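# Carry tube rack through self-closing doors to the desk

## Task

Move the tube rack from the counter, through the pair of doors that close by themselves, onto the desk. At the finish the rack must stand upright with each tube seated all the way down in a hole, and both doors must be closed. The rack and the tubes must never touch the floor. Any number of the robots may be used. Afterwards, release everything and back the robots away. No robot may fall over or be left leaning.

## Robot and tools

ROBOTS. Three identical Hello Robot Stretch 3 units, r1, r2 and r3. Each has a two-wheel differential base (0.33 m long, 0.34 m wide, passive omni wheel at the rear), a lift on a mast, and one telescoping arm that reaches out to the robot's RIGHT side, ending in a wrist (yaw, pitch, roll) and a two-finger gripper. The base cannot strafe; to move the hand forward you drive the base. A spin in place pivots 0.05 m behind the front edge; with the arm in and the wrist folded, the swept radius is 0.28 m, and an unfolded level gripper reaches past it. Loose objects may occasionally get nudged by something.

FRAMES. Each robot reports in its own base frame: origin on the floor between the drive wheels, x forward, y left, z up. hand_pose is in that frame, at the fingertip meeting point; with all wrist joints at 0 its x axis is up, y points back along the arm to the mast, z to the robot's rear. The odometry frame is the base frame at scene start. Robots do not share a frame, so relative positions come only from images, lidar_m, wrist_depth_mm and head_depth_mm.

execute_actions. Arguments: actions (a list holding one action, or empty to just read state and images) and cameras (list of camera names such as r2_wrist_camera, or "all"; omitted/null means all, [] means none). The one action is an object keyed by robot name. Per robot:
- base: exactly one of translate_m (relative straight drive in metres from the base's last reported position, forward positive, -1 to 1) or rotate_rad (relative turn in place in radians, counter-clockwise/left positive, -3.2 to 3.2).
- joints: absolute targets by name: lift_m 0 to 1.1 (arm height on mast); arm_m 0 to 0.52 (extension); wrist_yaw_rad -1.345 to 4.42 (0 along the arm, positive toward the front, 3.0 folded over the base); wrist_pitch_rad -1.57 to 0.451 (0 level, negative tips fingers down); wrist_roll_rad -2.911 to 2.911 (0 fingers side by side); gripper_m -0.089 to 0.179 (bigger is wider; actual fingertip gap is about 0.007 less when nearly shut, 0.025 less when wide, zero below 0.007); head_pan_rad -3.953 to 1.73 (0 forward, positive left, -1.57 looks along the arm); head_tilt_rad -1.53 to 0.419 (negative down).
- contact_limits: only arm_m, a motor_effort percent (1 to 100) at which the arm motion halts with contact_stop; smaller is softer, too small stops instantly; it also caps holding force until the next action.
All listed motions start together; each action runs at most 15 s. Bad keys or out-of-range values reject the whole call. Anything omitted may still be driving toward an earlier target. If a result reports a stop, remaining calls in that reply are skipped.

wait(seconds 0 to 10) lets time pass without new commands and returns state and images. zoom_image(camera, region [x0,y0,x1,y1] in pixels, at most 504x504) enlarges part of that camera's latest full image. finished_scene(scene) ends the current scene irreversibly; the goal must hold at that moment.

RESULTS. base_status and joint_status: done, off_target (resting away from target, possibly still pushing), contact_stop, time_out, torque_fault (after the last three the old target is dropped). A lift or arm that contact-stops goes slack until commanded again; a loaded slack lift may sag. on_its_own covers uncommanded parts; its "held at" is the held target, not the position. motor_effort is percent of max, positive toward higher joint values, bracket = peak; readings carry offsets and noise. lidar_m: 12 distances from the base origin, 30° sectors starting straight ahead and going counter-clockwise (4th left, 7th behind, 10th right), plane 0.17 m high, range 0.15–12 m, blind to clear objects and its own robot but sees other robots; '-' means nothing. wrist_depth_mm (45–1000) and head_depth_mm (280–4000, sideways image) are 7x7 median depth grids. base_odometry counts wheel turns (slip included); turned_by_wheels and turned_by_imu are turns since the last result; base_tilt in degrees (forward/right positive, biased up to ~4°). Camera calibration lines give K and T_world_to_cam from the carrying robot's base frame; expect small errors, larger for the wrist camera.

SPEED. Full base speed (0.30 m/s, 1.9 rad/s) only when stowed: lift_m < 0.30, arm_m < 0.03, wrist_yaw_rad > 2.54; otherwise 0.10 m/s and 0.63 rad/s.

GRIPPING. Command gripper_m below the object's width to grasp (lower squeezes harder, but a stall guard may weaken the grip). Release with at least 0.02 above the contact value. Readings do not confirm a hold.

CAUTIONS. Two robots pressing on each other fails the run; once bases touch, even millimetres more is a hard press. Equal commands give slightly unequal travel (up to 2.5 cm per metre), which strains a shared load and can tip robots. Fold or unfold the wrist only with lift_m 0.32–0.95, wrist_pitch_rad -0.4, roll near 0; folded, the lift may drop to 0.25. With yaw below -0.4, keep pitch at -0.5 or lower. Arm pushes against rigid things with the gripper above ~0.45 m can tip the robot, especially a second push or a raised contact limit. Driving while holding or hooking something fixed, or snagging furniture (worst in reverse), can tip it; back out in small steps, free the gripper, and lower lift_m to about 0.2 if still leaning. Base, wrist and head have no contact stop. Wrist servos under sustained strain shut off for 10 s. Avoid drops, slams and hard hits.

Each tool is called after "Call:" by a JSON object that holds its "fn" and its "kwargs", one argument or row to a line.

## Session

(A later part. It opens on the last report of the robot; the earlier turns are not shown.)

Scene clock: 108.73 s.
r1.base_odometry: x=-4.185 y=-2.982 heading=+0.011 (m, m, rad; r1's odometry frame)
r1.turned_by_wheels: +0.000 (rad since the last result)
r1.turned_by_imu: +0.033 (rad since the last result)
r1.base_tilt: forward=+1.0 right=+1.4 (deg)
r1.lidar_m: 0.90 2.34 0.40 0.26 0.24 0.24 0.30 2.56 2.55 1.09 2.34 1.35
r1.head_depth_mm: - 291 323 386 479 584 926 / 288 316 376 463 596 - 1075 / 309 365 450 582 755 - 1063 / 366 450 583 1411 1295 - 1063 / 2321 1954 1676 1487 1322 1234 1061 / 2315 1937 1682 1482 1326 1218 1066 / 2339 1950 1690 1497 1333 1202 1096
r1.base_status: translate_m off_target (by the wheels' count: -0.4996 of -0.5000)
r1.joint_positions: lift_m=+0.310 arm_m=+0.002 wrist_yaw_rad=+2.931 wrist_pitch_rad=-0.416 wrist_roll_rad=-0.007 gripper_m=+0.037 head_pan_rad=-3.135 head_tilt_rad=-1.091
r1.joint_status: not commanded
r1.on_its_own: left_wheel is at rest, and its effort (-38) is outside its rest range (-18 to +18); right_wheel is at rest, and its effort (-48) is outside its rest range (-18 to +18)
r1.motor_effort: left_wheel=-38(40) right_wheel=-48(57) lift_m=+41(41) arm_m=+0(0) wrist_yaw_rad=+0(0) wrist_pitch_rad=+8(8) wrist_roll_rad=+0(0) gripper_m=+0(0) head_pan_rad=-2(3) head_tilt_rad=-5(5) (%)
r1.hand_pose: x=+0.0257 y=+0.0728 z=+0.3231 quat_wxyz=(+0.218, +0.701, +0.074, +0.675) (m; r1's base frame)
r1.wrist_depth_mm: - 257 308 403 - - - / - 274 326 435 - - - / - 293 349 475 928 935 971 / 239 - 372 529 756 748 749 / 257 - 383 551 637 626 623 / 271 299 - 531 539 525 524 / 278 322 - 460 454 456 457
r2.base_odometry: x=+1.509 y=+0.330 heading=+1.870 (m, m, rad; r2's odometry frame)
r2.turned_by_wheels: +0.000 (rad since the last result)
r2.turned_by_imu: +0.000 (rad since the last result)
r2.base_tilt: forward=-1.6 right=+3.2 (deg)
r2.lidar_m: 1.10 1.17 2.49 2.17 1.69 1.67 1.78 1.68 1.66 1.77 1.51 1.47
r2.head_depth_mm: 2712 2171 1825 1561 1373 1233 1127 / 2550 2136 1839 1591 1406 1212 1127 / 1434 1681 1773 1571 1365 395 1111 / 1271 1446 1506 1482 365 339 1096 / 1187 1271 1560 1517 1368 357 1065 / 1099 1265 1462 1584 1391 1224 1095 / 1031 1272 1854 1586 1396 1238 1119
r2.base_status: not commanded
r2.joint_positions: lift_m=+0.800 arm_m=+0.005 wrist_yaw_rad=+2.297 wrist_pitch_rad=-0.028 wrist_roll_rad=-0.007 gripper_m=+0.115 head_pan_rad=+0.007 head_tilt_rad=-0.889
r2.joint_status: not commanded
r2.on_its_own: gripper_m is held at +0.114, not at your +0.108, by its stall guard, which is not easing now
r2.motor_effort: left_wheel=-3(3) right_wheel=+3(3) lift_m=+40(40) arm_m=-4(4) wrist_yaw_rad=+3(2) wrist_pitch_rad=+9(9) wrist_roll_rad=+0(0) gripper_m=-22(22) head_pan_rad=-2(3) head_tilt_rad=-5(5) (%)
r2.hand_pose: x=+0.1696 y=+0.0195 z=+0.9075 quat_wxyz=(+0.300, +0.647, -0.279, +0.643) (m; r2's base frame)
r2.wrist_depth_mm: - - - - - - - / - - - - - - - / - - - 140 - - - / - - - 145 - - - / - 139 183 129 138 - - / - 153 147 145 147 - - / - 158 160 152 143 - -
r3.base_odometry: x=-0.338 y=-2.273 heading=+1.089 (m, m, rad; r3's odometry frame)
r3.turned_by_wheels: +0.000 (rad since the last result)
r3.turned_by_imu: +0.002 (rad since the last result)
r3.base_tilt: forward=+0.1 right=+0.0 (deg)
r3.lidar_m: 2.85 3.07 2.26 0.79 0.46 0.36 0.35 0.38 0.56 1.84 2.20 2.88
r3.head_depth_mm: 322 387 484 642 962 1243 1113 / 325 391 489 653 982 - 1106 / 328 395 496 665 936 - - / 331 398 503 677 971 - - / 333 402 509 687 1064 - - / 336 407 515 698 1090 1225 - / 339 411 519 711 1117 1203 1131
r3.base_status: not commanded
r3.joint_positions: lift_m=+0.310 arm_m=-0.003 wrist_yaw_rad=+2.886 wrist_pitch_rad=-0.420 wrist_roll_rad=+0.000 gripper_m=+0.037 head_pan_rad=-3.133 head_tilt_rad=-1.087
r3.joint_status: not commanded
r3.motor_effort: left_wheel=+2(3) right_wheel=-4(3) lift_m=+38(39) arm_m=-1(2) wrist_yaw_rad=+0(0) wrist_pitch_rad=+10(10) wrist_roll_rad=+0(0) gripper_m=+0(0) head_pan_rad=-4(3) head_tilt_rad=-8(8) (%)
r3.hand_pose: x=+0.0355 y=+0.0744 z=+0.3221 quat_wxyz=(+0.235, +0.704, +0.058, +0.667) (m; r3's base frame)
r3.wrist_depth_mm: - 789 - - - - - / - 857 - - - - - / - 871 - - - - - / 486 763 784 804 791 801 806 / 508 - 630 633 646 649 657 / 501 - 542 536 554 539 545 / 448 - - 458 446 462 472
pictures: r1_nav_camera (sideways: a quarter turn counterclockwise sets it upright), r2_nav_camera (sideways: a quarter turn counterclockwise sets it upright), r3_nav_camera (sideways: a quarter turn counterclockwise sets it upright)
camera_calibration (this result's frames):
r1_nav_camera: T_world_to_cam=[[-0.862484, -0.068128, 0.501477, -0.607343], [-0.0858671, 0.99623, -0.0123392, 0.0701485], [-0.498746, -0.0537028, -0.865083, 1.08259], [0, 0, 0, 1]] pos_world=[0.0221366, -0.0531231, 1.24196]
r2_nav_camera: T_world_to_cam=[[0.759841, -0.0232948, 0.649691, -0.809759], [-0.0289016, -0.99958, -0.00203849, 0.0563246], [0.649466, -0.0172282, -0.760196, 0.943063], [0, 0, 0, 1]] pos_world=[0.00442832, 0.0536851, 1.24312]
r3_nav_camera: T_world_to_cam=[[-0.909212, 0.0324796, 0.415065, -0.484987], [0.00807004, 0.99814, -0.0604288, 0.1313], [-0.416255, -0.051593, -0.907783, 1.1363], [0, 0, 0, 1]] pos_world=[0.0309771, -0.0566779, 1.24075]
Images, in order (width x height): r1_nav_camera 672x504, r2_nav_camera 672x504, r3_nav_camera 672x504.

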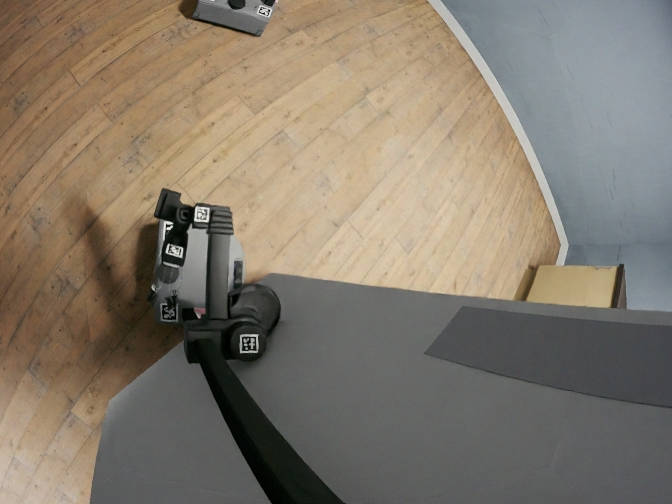

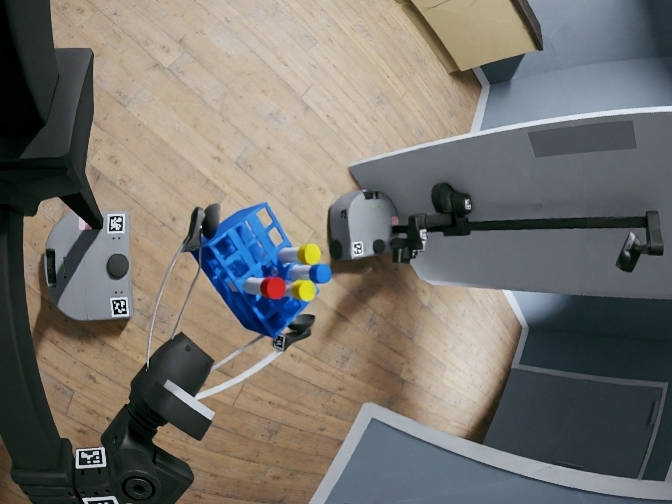

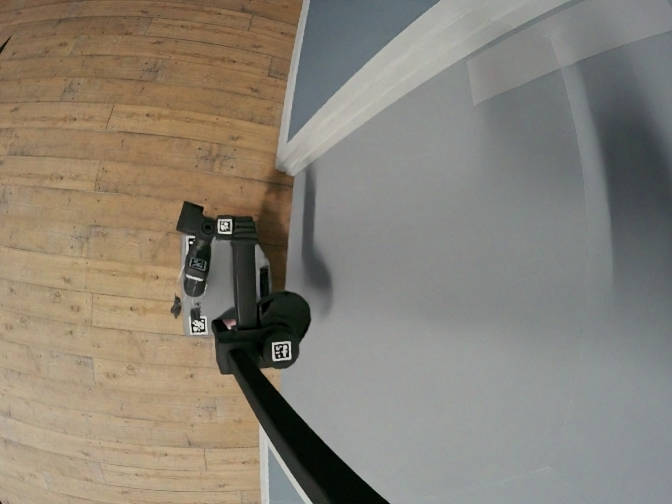

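Call:
{"fn": "execute_actions", "kwargs": {
  "actions": [
    {"r2":{"base":{"rotate_rad":-0.7}},"r3":{"base":{"rotate_rad":0.15}}}
  ],
  "cameras": []
}}

Call:
{"fn": "execute_actions", "kwargs": {
  "actions": [
    {"r2":{"base":{"translate_m":0.8}},"r3":{"base":{"translate_m":-0.3}}}
  ],
  "cameras": []
}}

Call:
{"fn": "execute_actions", "kwargs": {
  "actions": [
    {"r2":{"base":{"rotate_rad":0.8},"joints":{"head_tilt_rad":-1.1}}}
  ],
  "cameras": ["r2_nav_camera","r3_nav_camera"]
}}

Scene clock: 112.17 s.
r1.base_odometry: x=-4.185 y=-2.982 heading=+0.011 (m, m, rad; r1's odometry frame)
r1.turned_by_wheels: +0.000 (rad since the last result)
r1.turned_by_imu: -0.001 (rad since the last result)
r1.base_tilt: forward=+1.0 right=+1.4 (deg)
r1.lidar_m: 0.90 2.34 0.40 0.26 0.24 0.24 0.30 2.56 2.55 1.08 2.34 1.35
r1.head_depth_mm: - 291 323 386 478 583 928 / 288 315 376 464 599 - 1072 / 308 364 449 581 757 - 1063 / 366 450 581 1405 1289 - 1062 / 2329 1937 1684 1478 1328 1227 1066 / 2297 1944 1677 1491 1327 1217 1064 / 2340 1952 1684 1480 1324 1202 1097
r1.base_status: not commanded
r1.joint_positions: lift_m=+0.310 arm_m=+0.002 wrist_yaw_rad=+2.931 wrist_pitch_rad=-0.416 wrist_roll_rad=-0.007 gripper_m=+0.037 head_pan_rad=-3.135 head_tilt_rad=-1.091
r1.joint_status: not commanded
r1.on_its_own: left_wheel is at rest, and its effort (-39) is outside its rest range (-18 to +18); right_wheel is at rest, and its effort (-48) is outside its rest range (-18 to +18)
r1.motor_effort: left_wheel=-39(38) right_wheel=-48(48) lift_m=+41(41) arm_m=+0(0) wrist_yaw_rad=+0(0) wrist_pitch_rad=+8(8) wrist_roll_rad=+0(1) gripper_m=+1(1) head_pan_rad=-2(2) head_tilt_rad=-6(5) (%)
r1.hand_pose: x=+0.0257 y=+0.0728 z=+0.3231 quat_wxyz=(+0.218, +0.701, +0.074, +0.675) (m; r1's base frame)
r1.wrist_depth_mm: - 258 308 404 - - - / - 274 325 434 - - - / - 295 350 475 901 939 964 / 239 - 373 523 743 766 752 / 256 - 379 552 645 619 620 / 270 300 - 528 543 526 529 / 278 322 - 460 453 456 457
r2.base_odometry: x=+1.509 y=+0.330 heading=+1.170 (m, m, rad; r2's odometry frame)
r2.turned_by_wheels: -0.700 (rad since the last result)
r2.turned_by_imu: -0.708 (rad since the last result)
r2.base_tilt: forward=-1.7 right=+3.2 (deg)
r2.lidar_m: 1.47 1.10 1.17 2.49 2.54 1.77 1.66 1.70 1.76 1.66 1.69 1.59
r2.head_depth_mm: 1368 1621 1789 1573 1368 1227 1128 / 1379 1609 1793 1563 1406 1214 1127 / 1367 1605 1790 1583 1360 396 1109 / 1387 1612 1812 1588 365 339 1095 / 2738 2234 1847 1597 1364 358 1064 / 2796 2234 1870 1601 1396 1217 1100 / 2764 2216 1863 1592 1400 1242 1123
r2.base_status: done
r2.joint_positions: lift_m=+0.800 arm_m=+0.005 wrist_yaw_rad=+2.297 wrist_pitch_rad=-0.028 wrist_roll_rad=-0.007 gripper_m=+0.115 head_pan_rad=+0.007 head_tilt_rad=-0.889
r2.joint_status: not commanded
r2.on_its_own: gripper_m is held at +0.114, not at your +0.108, by its stall guard, which is not easing now
r2.motor_effort: left_wheel=+2(5) right_wheel=-4(7) lift_m=+41(40) arm_m=-4(4) wrist_yaw_rad=+2(2) wrist_pitch_rad=+9(9) wrist_roll_rad=+0(0) gripper_m=-22(21) head_pan_rad=-3(3) head_tilt_rad=-6(5) (%)
r2.hand_pose: x=+0.1696 y=+0.0195 z=+0.9075 quat_wxyz=(+0.300, +0.647, -0.279, +0.643) (m; r2's base frame)
r2.wrist_depth_mm: - - - - - - - / - - - - - - - / - - - 140 - - - / - - - 145 - - - / - 139 183 129 138 - - / - 153 147 145 147 - - / - 159 160 153 144 - -
r3.base_odometry: x=-0.338 y=-2.273 heading=+1.239 (m, m, rad; r3's odometry frame)
r3.turned_by_wheels: +0.150 (rad since the last result)
r3.turned_by_imu: +0.149 (rad since the last result)
r3.base_tilt: forward=+0.2 right=+0.0 (deg)
r3.lidar_m: 2.86 2.84 2.26 0.61 0.41 0.35 0.36 0.41 0.55 2.05 2.35 2.85
r3.head_depth_mm: 315 375 462 599 857 1216 1114 / 322 385 477 630 902 - 1103 / 331 397 495 656 908 - - / 338 409 514 690 1005 - - / 347 421 533 732 1144 - - / 356 435 556 770 1256 1225 - / 366 449 580 817 1237 1208 1126
r3.base_status: done
r3.joint_positions: lift_m=+0.310 arm_m=-0.003 wrist_yaw_rad=+2.886 wrist_pitch_rad=-0.420 wrist_roll_rad=+0.000 gripper_m=+0.037 head_pan_rad=-3.133 head_tilt_rad=-1.087
r3.joint_status: not commanded
r3.motor_effort: left_wheel=-2(4) right_wheel=+3(6) lift_m=+38(39) arm_m=-1(1) wrist_yaw_rad=+0(1) wrist_pitch_rad=+10(10) wrist_roll_rad=+0(1) gripper_m=+0(0) head_pan_rad=-4(3) head_tilt_rad=-8(8) (%)
r3.hand_pose: x=+0.0355 y=+0.0744 z=+0.3221 quat_wxyz=(+0.235, +0.704, +0.058, +0.667) (m; r3's base frame)
r3.wrist_depth_mm: - 536 - - - - - / - 574 - - - - - / - 621 964 - - - - / 423 685 769 790 796 796 812 / 448 - 630 638 652 658 653 / 454 - 544 530 540 543 542 / 436 - - 460 447 466 470
pictures: none
No camera images: the call's "cameras" was empty. Leave "cameras" out to get every camera's image.

Scene clock: 121.53 s.
r1.base_odometry: x=-4.185 y=-2.982 heading=+0.011 (m, m, rad; r1's odometry frame)
r1.turned_by_wheels: +0.000 (rad since the last result)
r1.turned_by_imu: -0.002 (rad since the last result)
r1.base_tilt: forward=+1.0 right=+1.3 (deg)
r1.lidar_m: 0.90 2.34 0.40 0.26 0.24 0.24 0.30 2.57 2.55 2.83 0.61 1.35
r1.head_depth_mm: - 291 323 386 478 585 924 / 288 316 377 463 595 - 1073 / 309 364 450 581 760 - 1058 / 366 450 583 1418 1299 - 1066 / 2308 1951 1693 1482 1322 1234 1062 / 2318 1956 1676 1491 1322 1216 1068 / 2300 1951 1702 1491 1330 1198 1094
r1.base_status: not commanded
r1.joint_positions: lift_m=+0.310 arm_m=+0.002 wrist_yaw_rad=+2.931 wrist_pitch_rad=-0.416 wrist_roll_rad=-0.007 gripper_m=+0.037 head_pan_rad=-3.135 head_tilt_rad=-1.091
r1.joint_status: not commanded
r1.on_its_own: left_wheel is at rest, and its effort (-38) is outside its rest range (-18 to +18); right_wheel is at rest, and its effort (-48) is outside its rest range (-18 to +18)
r1.motor_effort: left_wheel=-38(38) right_wheel=-48(48) lift_m=+41(41) arm_m=+0(0) wrist_yaw_rad=+1(0) wrist_pitch_rad=+8(8) wrist_roll_rad=+1(1) gripper_m=+0(0) head_pan_rad=-3(3) head_tilt_rad=-5(5) (%)
r1.hand_pose: x=+0.0257 y=+0.0728 z=+0.3231 quat_wxyz=(+0.218, +0.701, +0.074, +0.675) (m; r1's base frame)
r1.wrist_depth_mm: - 257 304 399 - - - / - 273 324 439 - - - / - 293 349 473 899 978 975 / 239 - 373 527 755 744 757 / 254 - 379 552 644 611 616 / 268 303 - 527 536 526 525 / 277 321 - 456 456 458 457
r2.base_odometry: x=+1.821 y=+1.067 heading=+1.170 (m, m, rad; r2's odometry frame)
r2.turned_by_wheels: +0.000 (rad since the last result)
r2.turned_by_imu: +0.004 (rad since the last result)
r2.base_tilt: forward=-1.6 right=+3.2 (deg)
r2.lidar_m: 0.68 2.39 1.02 0.72 2.59 2.62 2.46 2.47 1.68 1.59 1.06 0.73
r2.head_depth_mm: 608 713 868 1106 1342 1232 1122 / 607 712 861 1095 1326 1214 1124 / 606 709 858 1093 1293 396 1109 / 603 706 856 1063 364 340 1091 / 617 762 1758 1539 1360 358 1074 / 2576 2230 1869 1578 1382 1214 1102 / 2628 2235 1852 1588 1389 1236 1118
r2.base_status: done
r2.joint_positions: lift_m=+0.800 arm_m=+0.005 wrist_yaw_rad=+2.297 wrist_pitch_rad=-0.028 wrist_roll_rad=-0.007 gripper_m=+0.115 head_pan_rad=+0.007 head_tilt_rad=-0.889
r2.joint_status: not commanded
r2.on_its_own: gripper_m is held at +0.114, not at your +0.108, by its stall guard, which is not easing now
r2.motor_effort: left_wheel=+1(7) right_wheel=-3(5) lift_m=+41(40) arm_m=-4(4) wrist_yaw_rad=+2(2) wrist_pitch_rad=+9(9) wrist_roll_rad=+0(0) gripper_m=-22(21) head_pan_rad=-3(3) head_tilt_rad=-6(7) (%)
r2.hand_pose: x=+0.1696 y=+0.0195 z=+0.9075 quat_wxyz=(+0.300, +0.647, -0.279, +0.643) (m; r2's base frame)
r2.wrist_depth_mm: 795 922 - - - 529 470 / 804 938 - - - 539 484 / 822 969 - 140 - 554 492 / 851 958 - 145 - 568 500 / 867 140 183 129 138 567 511 / - 153 147 145 146 - 520 / 944 159 160 152 143 623 518
r3.base_odometry: x=-0.435 y=-2.556 heading=+1.239 (m, m, rad; r3's odometry frame)
r3.turned_by_wheels: +0.000 (rad since the last result)
r3.turned_by_imu: +0.004 (rad since the last result)
r3.base_tilt: forward=+0.1 right=+0.0 (deg)
r3.lidar_m: 3.12 3.06 0.62 0.35 0.27 0.26 0.27 0.40 0.39 0.40 2.27 3.11
r3.head_depth_mm: - 288 324 404 533 699 1111 / - 298 352 447 610 - 1103 / - 312 385 501 676 - - / 293 337 425 571 826 - - / 304 367 473 663 1100 - - / 324 403 535 787 1286 1238 - / 351 447 612 1408 1323 1190 1127
r3.base_status: translate_m off_target (by the wheels' count: -0.2998 of -0.3000)
r3.joint_positions: lift_m=+0.310 arm_m=-0.003 wrist_yaw_rad=+2.886 wrist_pitch_rad=-0.419 wrist_roll_rad=+0.000 gripper_m=+0.037 head_pan_rad=-3.134 head_tilt_rad=-1.091
r3.joint_status: not commanded
r3.on_its_own: right_wheel is at rest, and its effort (-29) is outside its rest range (-18 to +18)
r3.motor_effort: left_wheel=-17(57) right_wheel=-29(100) lift_m=+37(38) arm_m=-1(1) wrist_yaw_rad=+0(3) wrist_pitch_rad=+10(10) wrist_roll_rad=+0(1) gripper_m=+0(0) head_pan_rad=-2(4) head_tilt_rad=-6(8) (%)
r3.hand_pose: x=+0.0355 y=+0.0745 z=+0.3223 quat_wxyz=(+0.235, +0.704, +0.058, +0.668) (m; r3's base frame)
r3.wrist_depth_mm: - 331 472 - - - - / - 354 499 - - - - / - 383 526 920 - - - / - 409 553 767 792 806 820 / 280 - 559 631 642 655 655 / 298 - 516 533 542 539 545 / 303 - - 460 449 463 468
pictures: none
No camera images: the call's "cameras" was empty. Leave "cameras" out to get every camera's image.

Scene clock: 123.77 s.
r1.base_odometry: x=-4.185 y=-2.982 heading=+0.011 (m, m, rad; r1's odometry frame)
r1.turned_by_wheels: +0.000 (rad since the last result)
r1.turned_by_imu: +0.000 (rad since the last result)
r1.base_tilt: forward=+0.9 right=+1.4 (deg)
r1.lidar_m: 0.90 2.33 0.40 0.26 0.24 0.24 0.30 2.56 2.55 2.83 0.71 1.35
r1.head_depth_mm: - 291 323 386 479 584 923 / 289 316 376 463 597 - 1073 / 309 364 451 580 756 - 1055 / 366 450 582 1398 1301 - 1062 / 2309 1954 1684 1486 1327 1230 1068 / 2295 1947 1697 1491 1331 1209 1064 / 2343 1967 1691 1480 1328 1192 1090
r1.base_status: not commanded
r1.joint_positions: lift_m=+0.310 arm_m=+0.002 wrist_yaw_rad=+2.931 wrist_pitch_rad=-0.416 wrist_roll_rad=-0.007 gripper_m=+0.037 head_pan_rad=-3.135 head_tilt_rad=-1.091
r1.joint_status: not commanded
r1.on_its_own: left_wheel is at rest, and its effort (-39) is outside its rest range (-18 to +18); right_wheel is at rest, and its effort (-49) is outside its rest range (-18 to +18)
r1.motor_effort: left_wheel=-39(38) right_wheel=-49(48) lift_m=+41(41) arm_m=+0(0) wrist_yaw_rad=+1(0) wrist_pitch_rad=+8(8) wrist_roll_rad=+0(1) gripper_m=+0(0) head_pan_rad=-2(2) head_tilt_rad=-5(5) (%)
r1.hand_pose: x=+0.0257 y=+0.0728 z=+0.3231 quat_wxyz=(+0.218, +0.701, +0.074, +0.675) (m; r1's base frame)
r1.wrist_depth_mm: - 258 308 401 - - - / - 273 327 436 - - - / - 294 347 479 882 964 988 / 238 - 372 521 756 751 753 / 255 - 379 546 641 619 610 / 269 302 - 528 543 523 531 / 277 320 - 454 455 454 462
r2.base_odometry: x=+1.821 y=+1.067 heading=+1.970 (m, m, rad; r2's odometry frame)
r2.turned_by_wheels: +0.800 (rad since the last result)
r2.turned_by_imu: +0.809 (rad since the last result)
r2.base_tilt: forward=-1.6 right=+3.2 (deg)
r2.lidar_m: 1.09 0.72 1.01 2.87 2.47 2.46 1.92 1.60 1.56 0.83 0.69 0.67
r2.head_depth_mm: 1899 1674 1522 1380 1278 1201 - / 1919 1692 1521 1404 1273 - 1077 / 1920 1700 1540 406 430 1197 - / 1916 1719 1540 363 373 1201 - / 1187 1388 1539 1382 369 1192 - / 1062 1258 1497 1412 1297 1195 1123 / 993 1166 1351 1271 1282 1192 1115
r2.base_status: done
r2.joint_positions: lift_m=+0.800 arm_m=+0.005 wrist_yaw_rad=+2.297 wrist_pitch_rad=-0.028 wrist_roll_rad=-0.007 gripper_m=+0.115 head_pan_rad=+0.007 head_tilt_rad=-1.086
r2.joint_status: all done
r2.on_its_own: gripper_m is held at +0.114, not at your +0.108, by its stall guard, which is not easing now
r2.motor_effort: left_wheel=-3(6) right_wheel=+4(9) lift_m=+40(41) arm_m=-4(4) wrist_yaw_rad=+2(3) wrist_pitch_rad=+9(9) wrist_roll_rad=+0(0) gripper_m=-21(22) head_pan_rad=-3(3) head_tilt_rad=-7(25) (%)
r2.hand_pose: x=+0.1696 y=+0.0195 z=+0.9075 quat_wxyz=(+0.300, +0.647, -0.279, +0.643) (m; r2's base frame)
r2.wrist_depth_mm: - - 943 944 932 968 - / - - 985 941 960 - - / - - - 140 986 - - / - - - 145 - - - / - 139 183 129 137 - - / - 153 147 145 147 - - / - 159 160 152 143 - -
r3.base_odometry: x=-0.435 y=-2.556 heading=+1.239 (m, m, rad; r3's odometry frame)
r3.turned_by_wheels: +0.000 (rad since the last result)
r3.turned_by_imu: +0.001 (rad since the last result)
r3.base_tilt: forward=+0.1 right=+0.0 (deg)
r3.lidar_m: 3.11 3.04 0.62 0.35 0.27 0.26 0.27 0.40 0.39 0.40 2.27 3.11
r3.head_depth_mm: - 288 325 404 535 699 1104 / - 298 352 447 612 - 1108 / - 312 385 502 678 - - / 294 338 424 570 827 - - / 304 368 472 662 1100 - - / 323 404 532 781 1284 1230 - / 351 446 611 1409 1326 1197 1121
r3.base_status: not commanded
r3.joint_positions: lift_m=+0.310 arm_m=-0.003 wrist_yaw_rad=+2.886 wrist_pitch_rad=-0.419 wrist_roll_rad=+0.000 gripper_m=+0.037 head_pan_rad=-3.134 head_tilt_rad=-1.091
r3.joint_status: not commanded
r3.on_its_own: right_wheel is at rest, and its effort (-28) is outside its rest range (-18 to +18)
r3.motor_effort: left_wheel=-16(16) right_wheel=-28(28) lift_m=+36(36) arm_m=-1(1) wrist_yaw_rad=+0(0) wrist_pitch_rad=+10(10) wrist_roll_rad=+0(0) gripper_m=+0(0) head_pan_rad=-3(2) head_tilt_rad=-6(6) (%)
r3.hand_pose: x=+0.0355 y=+0.0745 z=+0.3223 quat_wxyz=(+0.235, +0.704, +0.058, +0.668) (m; r3's base frame)
r3.wrist_depth_mm: - 329 474 - - - - / - 356 503 - - - - / - 379 527 944 - - - / - 406 551 754 800 812 821 / 280 - 564 631 649 647 656 / 298 - 513 534 542 541 549 / 305 - - 456 448 458 466
pictures: r2_nav_camera (sideways: a quarter turn counterclockwise sets it upright), r3_nav_camera (sideways: a quarter turn counterclockwise sets it upright)
camera_calibration (this result's frames):
r2_nav_camera: T_world_to_cam=[[0.872631, -0.0226508, 0.487854, -0.599606], [-0.0287836, -0.999573, 0.00507608, 0.0470619], [0.487531, -0.0184718, -0.87291, 1.09058], [0, 0, 0, 1]] pos_world=[-0.00710311, 0.0536052, 1.24426]
r3_nav_camera: T_world_to_cam=[[-0.910996, 0.0334987, 0.411052, -0.47975], [0.00946937, 0.998132, -0.0603563, 0.131196], [-0.412306, -0.0510919, -0.909612, 1.13866], [0, 0, 0, 1]] pos_world=[0.0311822, -0.0567042, 1.24086]
Images, in order (width x height): r2_nav_camera 672x504, r3_nav_camera 672x504.

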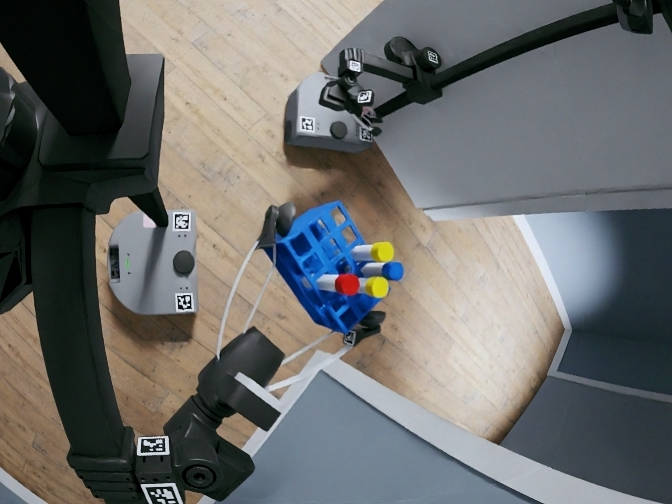

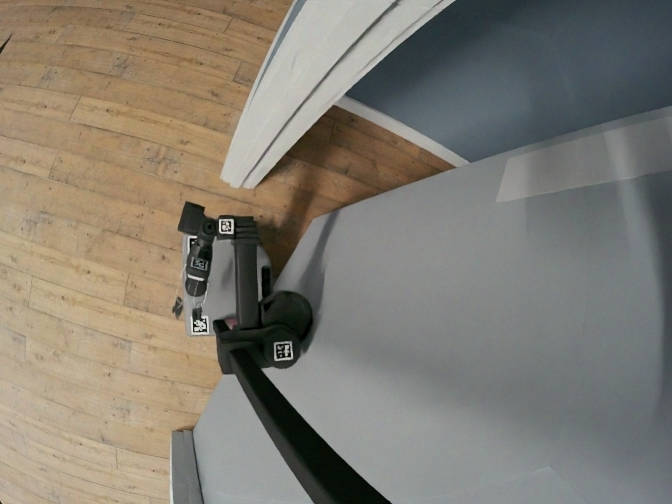

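Call:
{"fn": "execute_actions", "kwargs": {
  "actions": [
    {"r2":{"base":{"rotate_rad":0.08}},"r3":{"base":{"rotate_rad":-0.12}}}
  ],
  "cameras": []
}}

Call:
{"fn": "execute_actions", "kwargs": {
  "actions": [
    {"r2":{"base":{"translate_m":0.58}},"r3":{"base":{"translate_m":-0.5}}}
  ],
  "cameras": ["r2_nav_camera"]
}}

Call:
{"fn": "execute_actions", "kwargs": {
  "actions": [
    {"r2":{"base":{"rotate_rad":-0.75}},"r3":{"base":{"rotate_rad":-0.92}}}
  ],
  "cameras": ["r2_nav_camera","r3_nav_camera"]
}}

Scene clock: 125.73 s.
r1.base_odometry: x=-4.185 y=-2.982 heading=+0.011 (m, m, rad; r1's odometry frame)
r1.turned_by_wheels: +0.000 (rad since the last result)
r1.turned_by_imu: +0.000 (rad since the last result)
r1.base_tilt: forward=+1.0 right=+1.4 (deg)
r1.lidar_m: 0.90 2.34 0.40 0.26 0.24 0.24 0.30 2.56 2.55 2.83 0.72 1.35
r1.head_depth_mm: - 291 323 386 479 582 924 / 289 315 376 464 597 - 1070 / 309 365 450 581 755 - 1058 / 366 450 582 1404 1298 - 1063 / 2307 1935 1680 1475 1317 1233 1063 / 2325 1941 1688 1493 1327 1216 1073 / 2328 1949 1679 1486 1328 1201 1093
r1.base_status: not commanded
r1.joint_positions: lift_m=+0.310 arm_m=+0.002 wrist_yaw_rad=+2.931 wrist_pitch_rad=-0.416 wrist_roll_rad=-0.007 gripper_m=+0.037 head_pan_rad=-3.135 head_tilt_rad=-1.091
r1.joint_status: not commanded
r1.on_its_own: left_wheel is at rest, and its effort (-38) is outside its rest range (-18 to +18); right_wheel is at rest, and its effort (-48) is outside its rest range (-18 to +18)
r1.motor_effort: left_wheel=-38(38) right_wheel=-48(48) lift_m=+41(41) arm_m=+0(0) wrist_yaw_rad=+0(0) wrist_pitch_rad=+8(8) wrist_roll_rad=+1(1) gripper_m=+1(1) head_pan_rad=-2(2) head_tilt_rad=-6(5) (%)
r1.hand_pose: x=+0.0257 y=+0.0728 z=+0.3231 quat_wxyz=(+0.218, +0.701, +0.074, +0.675) (m; r1's base frame)
r1.wrist_depth_mm: - 256 306 404 - - - / - 273 325 435 - - - / - 294 349 477 914 953 972 / 238 - 373 523 755 753 753 / 256 - 378 552 640 622 623 / 269 303 - 524 540 528 522 / 278 320 - 454 463 455 456
r2.base_odometry: x=+1.821 y=+1.067 heading=+2.050 (m, m, rad; r2's odometry frame)
r2.turned_by_wheels: +0.080 (rad since the last result)
r2.turned_by_imu: +0.081 (rad since the last result)
r2.base_tilt: forward=-1.6 right=+3.2 (deg)
r2.lidar_m: 1.05 0.72 1.02 2.82 2.47 2.46 1.83 1.59 1.34 0.79 0.68 0.67
r2.head_depth_mm: 1877 1695 1524 1395 1274 1197 - / 1880 1690 1519 1406 1274 - 1084 / 1885 1708 1528 406 429 1202 - / 1287 1574 1547 363 374 1194 - / 1098 1322 1528 1389 369 1183 - / 1028 1214 1472 1383 1288 1197 1123 / 973 1147 1302 1252 1301 1196 1117
r2.base_status: done
r2.joint_positions: lift_m=+0.800 arm_m=+0.005 wrist_yaw_rad=+2.297 wrist_pitch_rad=-0.028 wrist_roll_rad=-0.007 gripper_m=+0.115 head_pan_rad=+0.007 head_tilt_rad=-1.086
r2.joint_status: not commanded
r2.on_its_own: gripper_m is held at +0.114, not at your +0.108, by its stall guard, which is not easing now
r2.motor_effort: left_wheel=-3(7) right_wheel=+4(8) lift_m=+40(40) arm_m=-4(4) wrist_yaw_rad=+3(2) wrist_pitch_rad=+9(9) wrist_roll_rad=+0(0) gripper_m=-21(21) head_pan_rad=-3(3) head_tilt_rad=-7(7) (%)
r2.hand_pose: x=+0.1696 y=+0.0195 z=+0.9075 quat_wxyz=(+0.300, +0.647, -0.279, +0.643) (m; r2's base frame)
r2.wrist_depth_mm: - - 970 923 896 898 - / - - - 932 920 920 - / - - - 140 968 958 - / - - - 145 - - - / - 139 183 130 137 - - / - 152 147 145 146 - - / - 159 160 152 143 - -
r3.base_odometry: x=-0.435 y=-2.556 heading=+1.120 (m, m, rad; r3's odometry frame)
r3.turned_by_wheels: -0.119 (rad since the last result)
r3.turned_by_imu: -0.115 (rad since the last result)
r3.base_tilt: forward=+0.2 right=+0.1 (deg)
r3.lidar_m: 3.11 3.07 2.41 0.39 0.28 0.27 0.27 0.36 0.40 0.39 2.14 3.16
r3.head_depth_mm: - 288 328 415 561 758 1108 / - 298 350 450 624 - 1104 / - 305 376 492 671 - - / - 323 406 547 793 - - / 294 344 441 612 998 - - / 303 368 480 692 1240 1229 - / 317 399 531 804 1307 1210 1121
r3.base_status: rotate_rad off_target (by the wheels' count: -0.1192 of -0.1200)
r3.joint_positions: lift_m=+0.310 arm_m=-0.003 wrist_yaw_rad=+2.886 wrist_pitch_rad=-0.419 wrist_roll_rad=+0.000 gripper_m=+0.037 head_pan_rad=-3.134 head_tilt_rad=-1.091
r3.joint_status: not commanded
r3.on_its_own: right_wheel is at rest, and its effort (-47) is outside its rest range (-18 to +18)
r3.motor_effort: left_wheel=-2(5) right_wheel=-47(57) lift_m=+36(37) arm_m=-1(2) wrist_yaw_rad=+0(0) wrist_pitch_rad=+10(10) wrist_roll_rad=+0(0) gripper_m=+0(0) head_pan_rad=-2(3) head_tilt_rad=-6(6) (%)
r3.hand_pose: x=+0.0355 y=+0.0745 z=+0.3223 quat_wxyz=(+0.235, +0.704, +0.058, +0.668) (m; r3's base frame)
r3.wrist_depth_mm: - 376 551 - - - - / - 401 601 - - - - / - 436 629 - - - - / - 456 661 812 801 809 828 / 295 - 602 637 645 655 660 / 313 - 544 533 543 537 542 / 307 - - 460 449 460 469
pictures: none
No camera images: the call's "cameras" was empty. Leave "cameras" out to get every camera's image.

Scene clock: 132.90 s.
r1.base_odometry: x=-4.185 y=-2.982 heading=+0.011 (m, m, rad; r1's odometry frame)
r1.turned_by_wheels: +0.000 (rad since the last result)
r1.turned_by_imu: -0.001 (rad since the last result)
r1.base_tilt: forward=+1.1 right=+1.4 (deg)
r1.lidar_m: 0.31 2.19 0.40 0.26 0.24 0.24 0.30 2.56 2.55 2.82 2.34 0.32
r1.head_depth_mm: - 291 323 386 479 583 926 / 288 315 376 464 597 - 1077 / 309 364 450 581 757 - 1063 / 367 450 582 1402 1296 - 1063 / 2347 1951 1666 1489 1326 1228 1066 / 2338 1951 1687 1486 1325 1215 1062 / 2320 1984 1690 1491 1329 1197 1094
r1.base_status: not commanded
r1.joint_positions: lift_m=+0.310 arm_m=+0.002 wrist_yaw_rad=+2.931 wrist_pitch_rad=-0.416 wrist_roll_rad=-0.007 gripper_m=+0.037 head_pan_rad=-3.135 head_tilt_rad=-1.091
r1.joint_status: not commanded
r1.on_its_own: left_wheel is at rest, and its effort (-38) is outside its rest range (-18 to +18); right_wheel is at rest, and its effort (-48) is outside its rest range (-18 to +18)
r1.motor_effort: left_wheel=-38(38) right_wheel=-48(48) lift_m=+41(41) arm_m=+0(0) wrist_yaw_rad=+0(1) wrist_pitch_rad=+8(8) wrist_roll_rad=+0(0) gripper_m=+0(0) head_pan_rad=-2(2) head_tilt_rad=-5(5) (%)
r1.hand_pose: x=+0.0257 y=+0.0728 z=+0.3231 quat_wxyz=(+0.218, +0.701, +0.074, +0.675) (m; r1's base frame)
r1.wrist_depth_mm: - 257 307 400 - - - / - 275 327 434 - - - / - 295 347 470 917 966 954 / 238 - 373 528 757 750 761 / 256 - 381 554 645 623 611 / 270 302 - 526 546 523 528 / 280 322 - 458 460 455 455
r2.base_odometry: x=+1.554 y=+1.582 heading=+2.049 (m, m, rad; r2's odometry frame)
r2.turned_by_wheels: +0.000 (rad since the last result)
r2.turned_by_imu: +0.002 (rad since the last result)
r2.base_tilt: forward=-1.6 right=+3.2 (deg)
r2.lidar_m: 0.54 0.51 0.51 0.41 2.87 2.87 2.30 2.01 0.55 0.45 1.86 1.99
r2.head_depth_mm: 1884 1674 1532 1382 1270 1204 - / 1814 1703 1532 1414 1264 - 1082 / 1676 1694 1541 406 429 1191 - / 1508 1667 1505 363 372 1192 - / 596 704 861 961 380 1183 - / 525 606 750 984 1265 1191 1122 / 480 567 688 884 1230 1117 1103
r2.base_status: done
r2.joint_positions: lift_m=+0.800 arm_m=+0.005 wrist_yaw_rad=+2.297 wrist_pitch_rad=-0.028 wrist_roll_rad=-0.007 gripper_m=+0.115 head_pan_rad=+0.007 head_tilt_rad=-1.087
r2.joint_status: not commanded
r2.on_its_own: gripper_m is held at +0.114, not at your +0.108, by its stall guard, which is not easing now
r2.motor_effort: left_wheel=-3(4) right_wheel=+3(9) lift_m=+40(40) arm_m=-4(4) wrist_yaw_rad=+2(2) wrist_pitch_rad=+9(9) wrist_roll_rad=+0(0) gripper_m=-21(21) head_pan_rad=-2(2) head_tilt_rad=-7(8) (%)
r2.hand_pose: x=+0.1696 y=+0.0195 z=+0.9075 quat_wxyz=(+0.300, +0.647, -0.279, +0.643) (m; r2's base frame)
r2.wrist_depth_mm: 525 510 494 472 468 508 - / 496 533 515 492 486 - - / 563 549 534 140 505 - - / 594 575 541 145 525 - - / 635 139 183 129 138 - - / - 153 147 144 147 - - / 545 159 160 152 144 - -
r3.base_odometry: x=-0.653 y=-3.006 heading=+1.120 (m, m, rad; r3's odometry frame)
r3.turned_by_wheels: +0.000 (rad since the last result)
r3.turned_by_imu: +0.004 (rad since the last result)
r3.base_tilt: forward=+0.1 right=+0.0 (deg)
r3.lidar_m: 3.61 3.47 0.34 0.24 0.23 0.24 0.32 1.09 0.88 0.87 0.50 0.54
r3.head_depth_mm: - 300 342 401 483 571 838 / 299 339 396 480 596 - 1093 / 346 397 481 599 760 - - / 2076 1828 1632 1454 1327 - - / 1913 1825 1626 1464 1315 - - / 1958 1847 1622 1467 1325 1233 - / 1920 1819 1610 1446 1325 1210 1117
r3.base_status: done
r3.joint_positions: lift_m=+0.310 arm_m=-0.003 wrist_yaw_rad=+2.886 wrist_pitch_rad=-0.419 wrist_roll_rad=+0.000 gripper_m=+0.037 head_pan_rad=-3.134 head_tilt_rad=-1.091
r3.joint_status: not commanded
r3.on_its_own: right_wheel is at rest, and its effort (-19) is outside its rest range (-18 to +18)
r3.motor_effort: left_wheel=-2(26) right_wheel=-19(49) lift_m=+37(37) arm_m=-1(1) wrist_yaw_rad=+0(0) wrist_pitch_rad=+10(10) wrist_roll_rad=+0(0) gripper_m=+0(0) head_pan_rad=-2(2) head_tilt_rad=-6(5) (%)
r3.hand_pose: x=+0.0355 y=+0.0745 z=+0.3223 quat_wxyz=(+0.235, +0.704, +0.058, +0.668) (m; r3's base frame)
r3.wrist_depth_mm: - 235 281 368 521 - - / - 252 304 399 587 - - / - 274 323 440 674 - - / - 296 353 489 727 808 819 / 241 - 378 558 642 652 651 / 260 - 376 529 546 539 544 / 273 - - 456 449 465 468
pictures: r2_nav_camera (sideways: a quarter turn counterclockwise sets it upright)
camera_calibration (this result's frames):
r2_nav_camera: T_world_to_cam=[[0.872736, -0.0226543, 0.487666, -0.599362], [-0.0287874, -0.999573, 0.00508379, 0.0470519], [0.487342, -0.0184755, -0.873016, 1.09072], [0, 0, 0, 1]] pos_world=[-0.00711528, 0.0536052, 1.24427]
Images, in order (width x height): r2_nav_camera 672x504.

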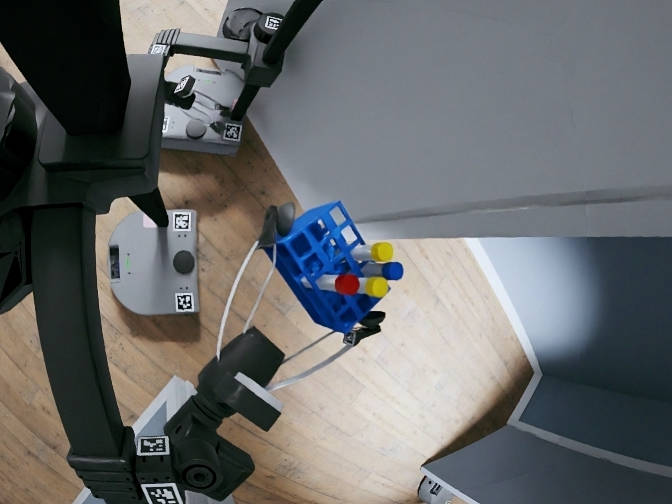

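Scene clock: 135.30 s.
r1.base_odometry: x=-4.185 y=-2.982 heading=+0.011 (m, m, rad; r1's odometry frame)
r1.turned_by_wheels: +0.000 (rad since the last result)
r1.turned_by_imu: +0.000 (rad since the last result)
r1.base_tilt: forward=+1.0 right=+1.4 (deg)
r1.lidar_m: 0.28 2.15 0.40 0.26 0.24 0.24 0.30 2.56 2.55 2.83 2.34 1.35
r1.head_depth_mm: - 291 323 386 479 582 926 / 288 315 376 464 596 - 1074 / 309 364 450 581 755 - 1060 / 367 449 582 1410 1292 - 1059 / 2298 1948 1694 1484 1327 1236 1063 / 2325 1961 1680 1484 1318 1210 1068 / 2347 1961 1693 1486 1323 1194 1087
r1.base_status: not commanded
r1.joint_positions: lift_m=+0.310 arm_m=+0.002 wrist_yaw_rad=+2.931 wrist_pitch_rad=-0.416 wrist_roll_rad=-0.007 gripper_m=+0.037 head_pan_rad=-3.135 head_tilt_rad=-1.091
r1.joint_status: not commanded
r1.on_its_own: left_wheel is at rest, and its effort (-38) is outside its rest range (-18 to +18); right_wheel is at rest, and its effort (-48) is outside its rest range (-18 to +18)
r1.motor_effort: left_wheel=-38(38) right_wheel=-48(48) lift_m=+41(41) arm_m=+0(0) wrist_yaw_rad=+0(0) wrist_pitch_rad=+8(8) wrist_roll_rad=+1(0) gripper_m=+0(0) head_pan_rad=-3(2) head_tilt_rad=-5(4) (%)
r1.hand_pose: x=+0.0257 y=+0.0728 z=+0.3231 quat_wxyz=(+0.218, +0.701, +0.074, +0.675) (m; r1's base frame)
r1.wrist_depth_mm: - 258 306 399 - - - / - 274 323 434 - - - / - 296 344 480 909 959 964 / 238 - 374 525 752 759 758 / 254 - 379 554 636 626 619 / 269 302 - 527 541 529 350 / 277 320 - 455 457 453 307
r2.base_odometry: x=+1.554 y=+1.582 heading=+1.300 (m, m, rad; r2's odometry frame)
r2.turned_by_wheels: -0.750 (rad since the last result)
r2.turned_by_imu: -0.758 (rad since the last result)
r2.base_tilt: forward=-1.6 right=+3.2 (deg)
r2.lidar_m: 1.82 1.51 0.51 0.51 0.41 2.93 2.86 2.71 2.06 0.92 0.45 0.55
r2.head_depth_mm: 1882 1680 1537 1377 1266 1207 - / 1888 1674 1538 1405 1279 - 1085 / 1841 1698 1536 406 430 1191 - / 1907 1697 1536 364 372 1188 - / 1922 1710 1542 1388 381 1178 - / 1944 1710 1553 1410 1298 1190 1116 / 1935 1730 1551 1421 1266 1194 1105
r2.base_status: done
r2.joint_positions: lift_m=+0.800 arm_m=+0.005 wrist_yaw_rad=+2.297 wrist_pitch_rad=-0.028 wrist_roll_rad=-0.007 gripper_m=+0.115 head_pan_rad=+0.007 head_tilt_rad=-1.087
r2.joint_status: not commanded
r2.on_its_own: gripper_m is held at +0.114, not at your +0.108, by its stall guard, which is not easing now
r2.motor_effort: left_wheel=+1(4) right_wheel=-4(8) lift_m=+41(41) arm_m=-4(4) wrist_yaw_rad=+2(2) wrist_pitch_rad=+9(9) wrist_roll_rad=+0(0) gripper_m=-22(22) head_pan_rad=-2(3) head_tilt_rad=-7(7) (%)
r2.hand_pose: x=+0.1696 y=+0.0195 z=+0.9075 quat_wxyz=(+0.300, +0.647, -0.279, +0.643) (m; r2's base frame)
r2.wrist_depth_mm: 421 477 - - - - - / 432 487 - - - - - / 449 504 - 140 - - - / 463 506 603 145 - - - / 464 140 183 129 138 - - / - 153 147 145 147 - - / 507 159 160 152 143 - -
r3.base_odometry: x=-0.653 y=-3.006 heading=+0.201 (m, m, rad; r3's odometry frame)
r3.turned_by_wheels: -0.920 (rad since the last result)
r3.turned_by_imu: -0.895 (rad since the last result)
r3.base_tilt: forward=+0.1 right=+0.0 (deg)
r3.lidar_m: 0.50 3.61 3.60 0.67 0.34 0.28 0.27 0.30 1.67 0.99 0.87 0.73
r3.head_depth_mm: - 299 356 471 691 1046 1119 / - 299 364 482 713 - 1102 / - 304 371 496 698 - - / - 306 379 513 741 - - / - 308 388 528 822 - - / - 312 397 546 870 1234 - / - 318 406 564 1268 1210 1121
r3.base_status: done
r3.joint_positions: lift_m=+0.310 arm_m=-0.003 wrist_yaw_rad=+2.886 wrist_pitch_rad=-0.419 wrist_roll_rad=+0.000 gripper_m=+0.037 head_pan_rad=-3.134 head_tilt_rad=-1.091
r3.joint_status: not commanded
r3.on_its_own: right_wheel is at rest, and its effort (-32) is outside its rest range (-18 to +18)
r3.motor_effort: left_wheel=-3(10) right_wheel=-32(40) lift_m=+37(37) arm_m=-1(1) wrist_yaw_rad=+0(0) wrist_pitch_rad=+10(10) wrist_roll_rad=+0(0) gripper_m=+0(0) head_pan_rad=-3(2) head_tilt_rad=-6(5) (%)
r3.hand_pose: x=+0.0355 y=+0.0745 z=+0.3223 quat_wxyz=(+0.235, +0.704, +0.058, +0.668) (m; r3's base frame)
r3.wrist_depth_mm: - 667 - - - - - / - 728 - - - - - / - 754 - - - - - / 363 730 778 803 805 807 832 / 376 - 646 649 648 646 648 / 388 - 548 537 551 545 550 / 368 - - 458 452 464 470
pictures: r2_nav_camera (sideways: a quarter turn counterclockwise sets it upright), r3_nav_camera (sideways: a quarter turn counterclockwise sets it upright)
camera_calibration (this result's frames):
r2_nav_camera: T_world_to_cam=[[0.872736, -0.0226549, 0.487666, -0.599361], [-0.028788, -0.999573, 0.0050838, 0.0470519], [0.487342, -0.0184758, -0.873016, 1.09072], [0, 0, 0, 1]] pos_world=[-0.00711526, 0.0536052, 1.24427]
r3_nav_camera: T_world_to_cam=[[-0.910996, 0.0334987, 0.411052, -0.47975], [0.00946936, 0.998132, -0.0603563, 0.131196], [-0.412306, -0.0510919, -0.909612, 1.13866], [0, 0, 0, 1]] pos_world=[0.0311821, -0.0567042, 1.24086]
Images, in order (width x height): r2_nav_camera 672x504, r3_nav_camera 672x504.

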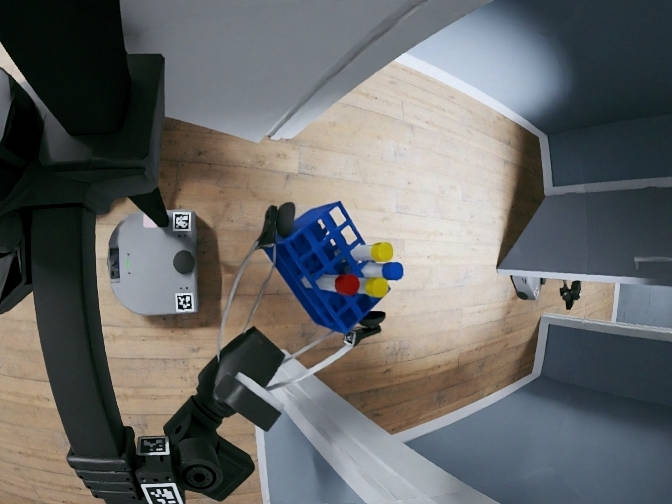

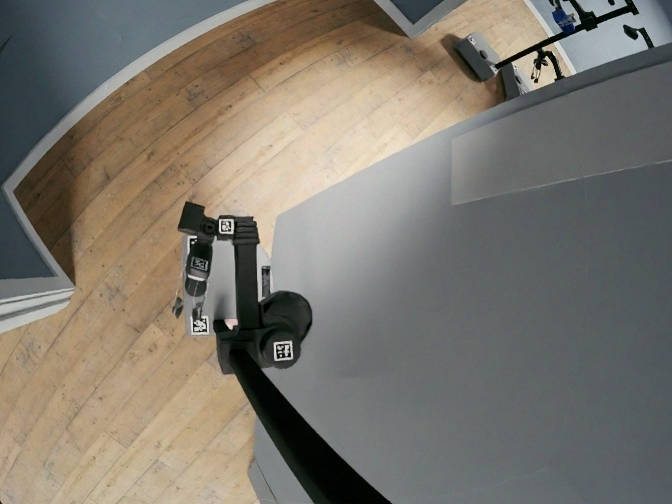

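Call:
{"fn": "execute_actions", "kwargs": {
  "actions": [
    {"r2":{"base":{"translate_m":0.85}},"r3":{"base":{"translate_m":-0.5}}}
  ],
  "cameras": ["r2_nav_camera","r3_nav_camera"]
}}

Scene clock: 146.77 s.
r1.base_odometry: x=-4.185 y=-2.982 heading=+0.011 (m, m, rad; r1's odometry frame)
r1.turned_by_wheels: +0.000 (rad since the last result)
r1.turned_by_imu: -0.002 (rad since the last result)
r1.base_tilt: forward=+1.0 right=+1.4 (deg)
r1.lidar_m: 0.90 1.07 0.40 0.26 0.24 0.24 0.30 2.56 2.55 2.83 2.34 1.35
r1.head_depth_mm: - 290 323 386 479 583 924 / 288 316 376 465 596 - 1075 / 309 363 450 582 755 - 1057 / 366 450 583 1415 1288 - 1058 / 2325 1943 1693 1486 1329 1231 1061 / 2312 1960 1693 1480 1317 1217 1066 / 2329 1952 1694 1494 1325 1196 1091
r1.base_status: not commanded
r1.joint_positions: lift_m=+0.310 arm_m=+0.002 wrist_yaw_rad=+2.931 wrist_pitch_rad=-0.416 wrist_roll_rad=-0.007 gripper_m=+0.037 head_pan_rad=-3.135 head_tilt_rad=-1.091
r1.joint_status: not commanded
r1.on_its_own: left_wheel is at rest, and its effort (-38) is outside its rest range (-18 to +18); right_wheel is at rest, and its effort (-49) is outside its rest range (-18 to +18)
r1.motor_effort: left_wheel=-38(38) right_wheel=-49(48) lift_m=+41(41) arm_m=+0(0) wrist_yaw_rad=-1(0) wrist_pitch_rad=+8(8) wrist_roll_rad=+1(1) gripper_m=+1(0) head_pan_rad=-2(1) head_tilt_rad=-5(5) (%)
r1.hand_pose: x=+0.0257 y=+0.0728 z=+0.3231 quat_wxyz=(+0.218, +0.701, +0.074, +0.675) (m; r1's base frame)
r1.wrist_depth_mm: - 257 309 399 - - - / - 272 324 433 - - 843 / - 295 347 476 919 908 757 / 239 - 374 523 747 756 741 / 255 - 381 549 642 612 611 / 269 300 - 532 541 528 531 / 278 320 - 458 460 457 454
r2.base_odometry: x=+1.782 y=+2.401 heading=+1.300 (m, m, rad; r2's odometry frame)
r2.turned_by_wheels: +0.000 (rad since the last result)
r2.turned_by_imu: +0.004 (rad since the last result)
r2.base_tilt: forward=-1.6 right=+3.3 (deg)
r2.lidar_m: 1.03 0.88 1.10 1.08 0.64 0.68 3.72 0.60 0.68 1.02 1.08 1.54
r2.head_depth_mm: 1896 1679 1524 1390 1271 1202 - / 1892 1680 1520 1407 1269 - 1076 / 1911 1685 1546 407 430 1195 - / 1903 1143 1440 364 372 1194 - / 1878 1423 1397 1391 380 1178 - / 1076 1296 1425 1400 1294 1195 1120 / 990 1060 1522 1422 1294 1198 1112
r2.base_status: done
r2.joint_positions: lift_m=+0.800 arm_m=+0.005 wrist_yaw_rad=+2.297 wrist_pitch_rad=-0.028 wrist_roll_rad=-0.007 gripper_m=+0.115 head_pan_rad=+0.007 head_tilt_rad=-1.087
r2.joint_status: not commanded
r2.on_its_own: gripper_m is held at +0.114, not at your +0.108, by its stall guard, which is not easing now
r2.motor_effort: left_wheel=+1(6) right_wheel=-2(5) lift_m=+41(40) arm_m=-4(4) wrist_yaw_rad=+2(2) wrist_pitch_rad=+9(9) wrist_roll_rad=+0(0) gripper_m=-21(21) head_pan_rad=-3(3) head_tilt_rad=-7(7) (%)
r2.hand_pose: x=+0.1696 y=+0.0195 z=+0.9075 quat_wxyz=(+0.300, +0.647, -0.279, +0.643) (m; r2's base frame)
r2.wrist_depth_mm: 850 - - - 929 - - / 875 - - - 996 - - / 909 - - 140 - - - / 918 - - 145 - - - / 931 140 183 129 138 - - / - 153 147 145 147 - - / - 159 160 152 144 - -
r3.base_odometry: x=-1.143 y=-3.106 heading=+0.201 (m, m, rad; r3's odometry frame)
r3.turned_by_wheels: +0.000 (rad since the last result)
r3.turned_by_imu: +0.005 (rad since the last result)
r3.base_tilt: forward=+0.1 right=+0.0 (deg)
r3.lidar_m: 0.99 3.97 0.53 0.30 0.25 0.25 0.28 1.50 1.02 1.38 1.21 1.21
r3.head_depth_mm: - 289 325 396 504 633 1084 / - 304 361 450 592 - 1111 / 291 331 405 524 691 - - / 308 369 467 626 909 - - / 1339 1704 1606 1453 1334 - - / 1585 1789 1613 1451 1311 1230 - / 1634 1799 1616 1456 1320 1205 1126
r3.base_status: done
r3.joint_positions: lift_m=+0.310 arm_m=-0.003 wrist_yaw_rad=+2.886 wrist_pitch_rad=-0.419 wrist_roll_rad=+0.000 gripper_m=+0.037 head_pan_rad=-3.134 head_tilt_rad=-1.091
r3.joint_status: not commanded
r3.motor_effort: left_wheel=-2(18) right_wheel=-13(33) lift_m=+37(37) arm_m=-1(1) wrist_yaw_rad=+0(0) wrist_pitch_rad=+10(10) wrist_roll_rad=+0(0) gripper_m=+0(0) head_pan_rad=-2(4) head_tilt_rad=-6(6) (%)
r3.hand_pose: x=+0.0355 y=+0.0745 z=+0.3223 quat_wxyz=(+0.235, +0.704, +0.058, +0.668) (m; r3's base frame)
r3.wrist_depth_mm: - 282 375 561 - - - / - 304 394 621 - - - / - 326 418 674 - - - / - 352 447 726 814 819 816 / 261 - 464 645 645 635 645 / 279 - 455 534 550 546 548 / 287 - - 460 447 464 468
pictures: r2_nav_camera (sideways: a quarter turn counterclockwise sets it upright), r3_nav_camera (sideways: a quarter turn counterclockwise sets it upright)
camera_calibration (this result's frames):
r2_nav_camera: T_world_to_cam=[[0.872762, -0.0226544, 0.48762, -0.599302], [-0.0287874, -0.999573, 0.00508565, 0.0470494], [0.487297, -0.0184759, -0.873041, 1.09075], [0, 0, 0, 1]] pos_world=[-0.00711827, 0.0536052, 1.24427]
r3_nav_camera: T_world_to_cam=[[-0.910996, 0.0334985, 0.411052, -0.47975], [0.00946913, 0.998132, -0.0603563, 0.131196], [-0.412306, -0.051092, -0.909612, 1.13866], [0, 0, 0, 1]] pos_world=[0.0311822, -0.0567042, 1.24086]
Images, in order (width x height): r2_nav_camera 672x504, r3_nav_camera 672x504.

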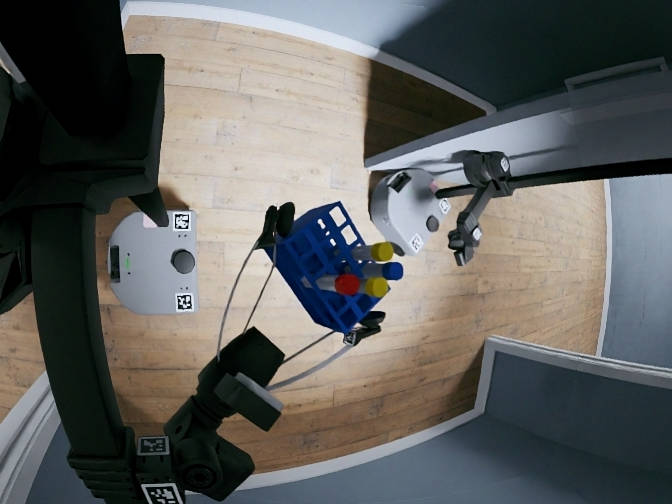

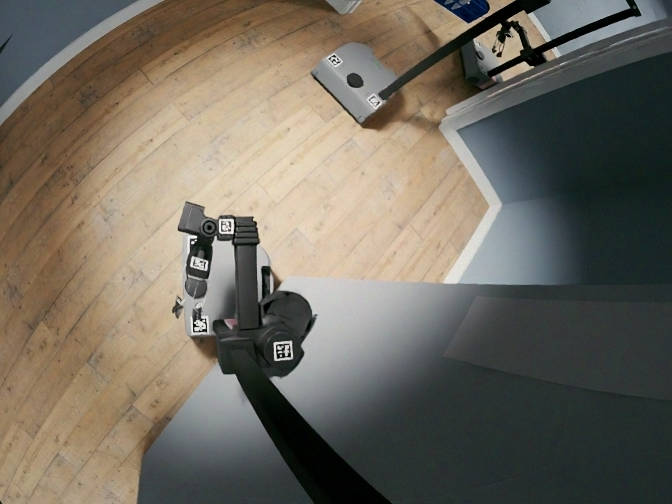

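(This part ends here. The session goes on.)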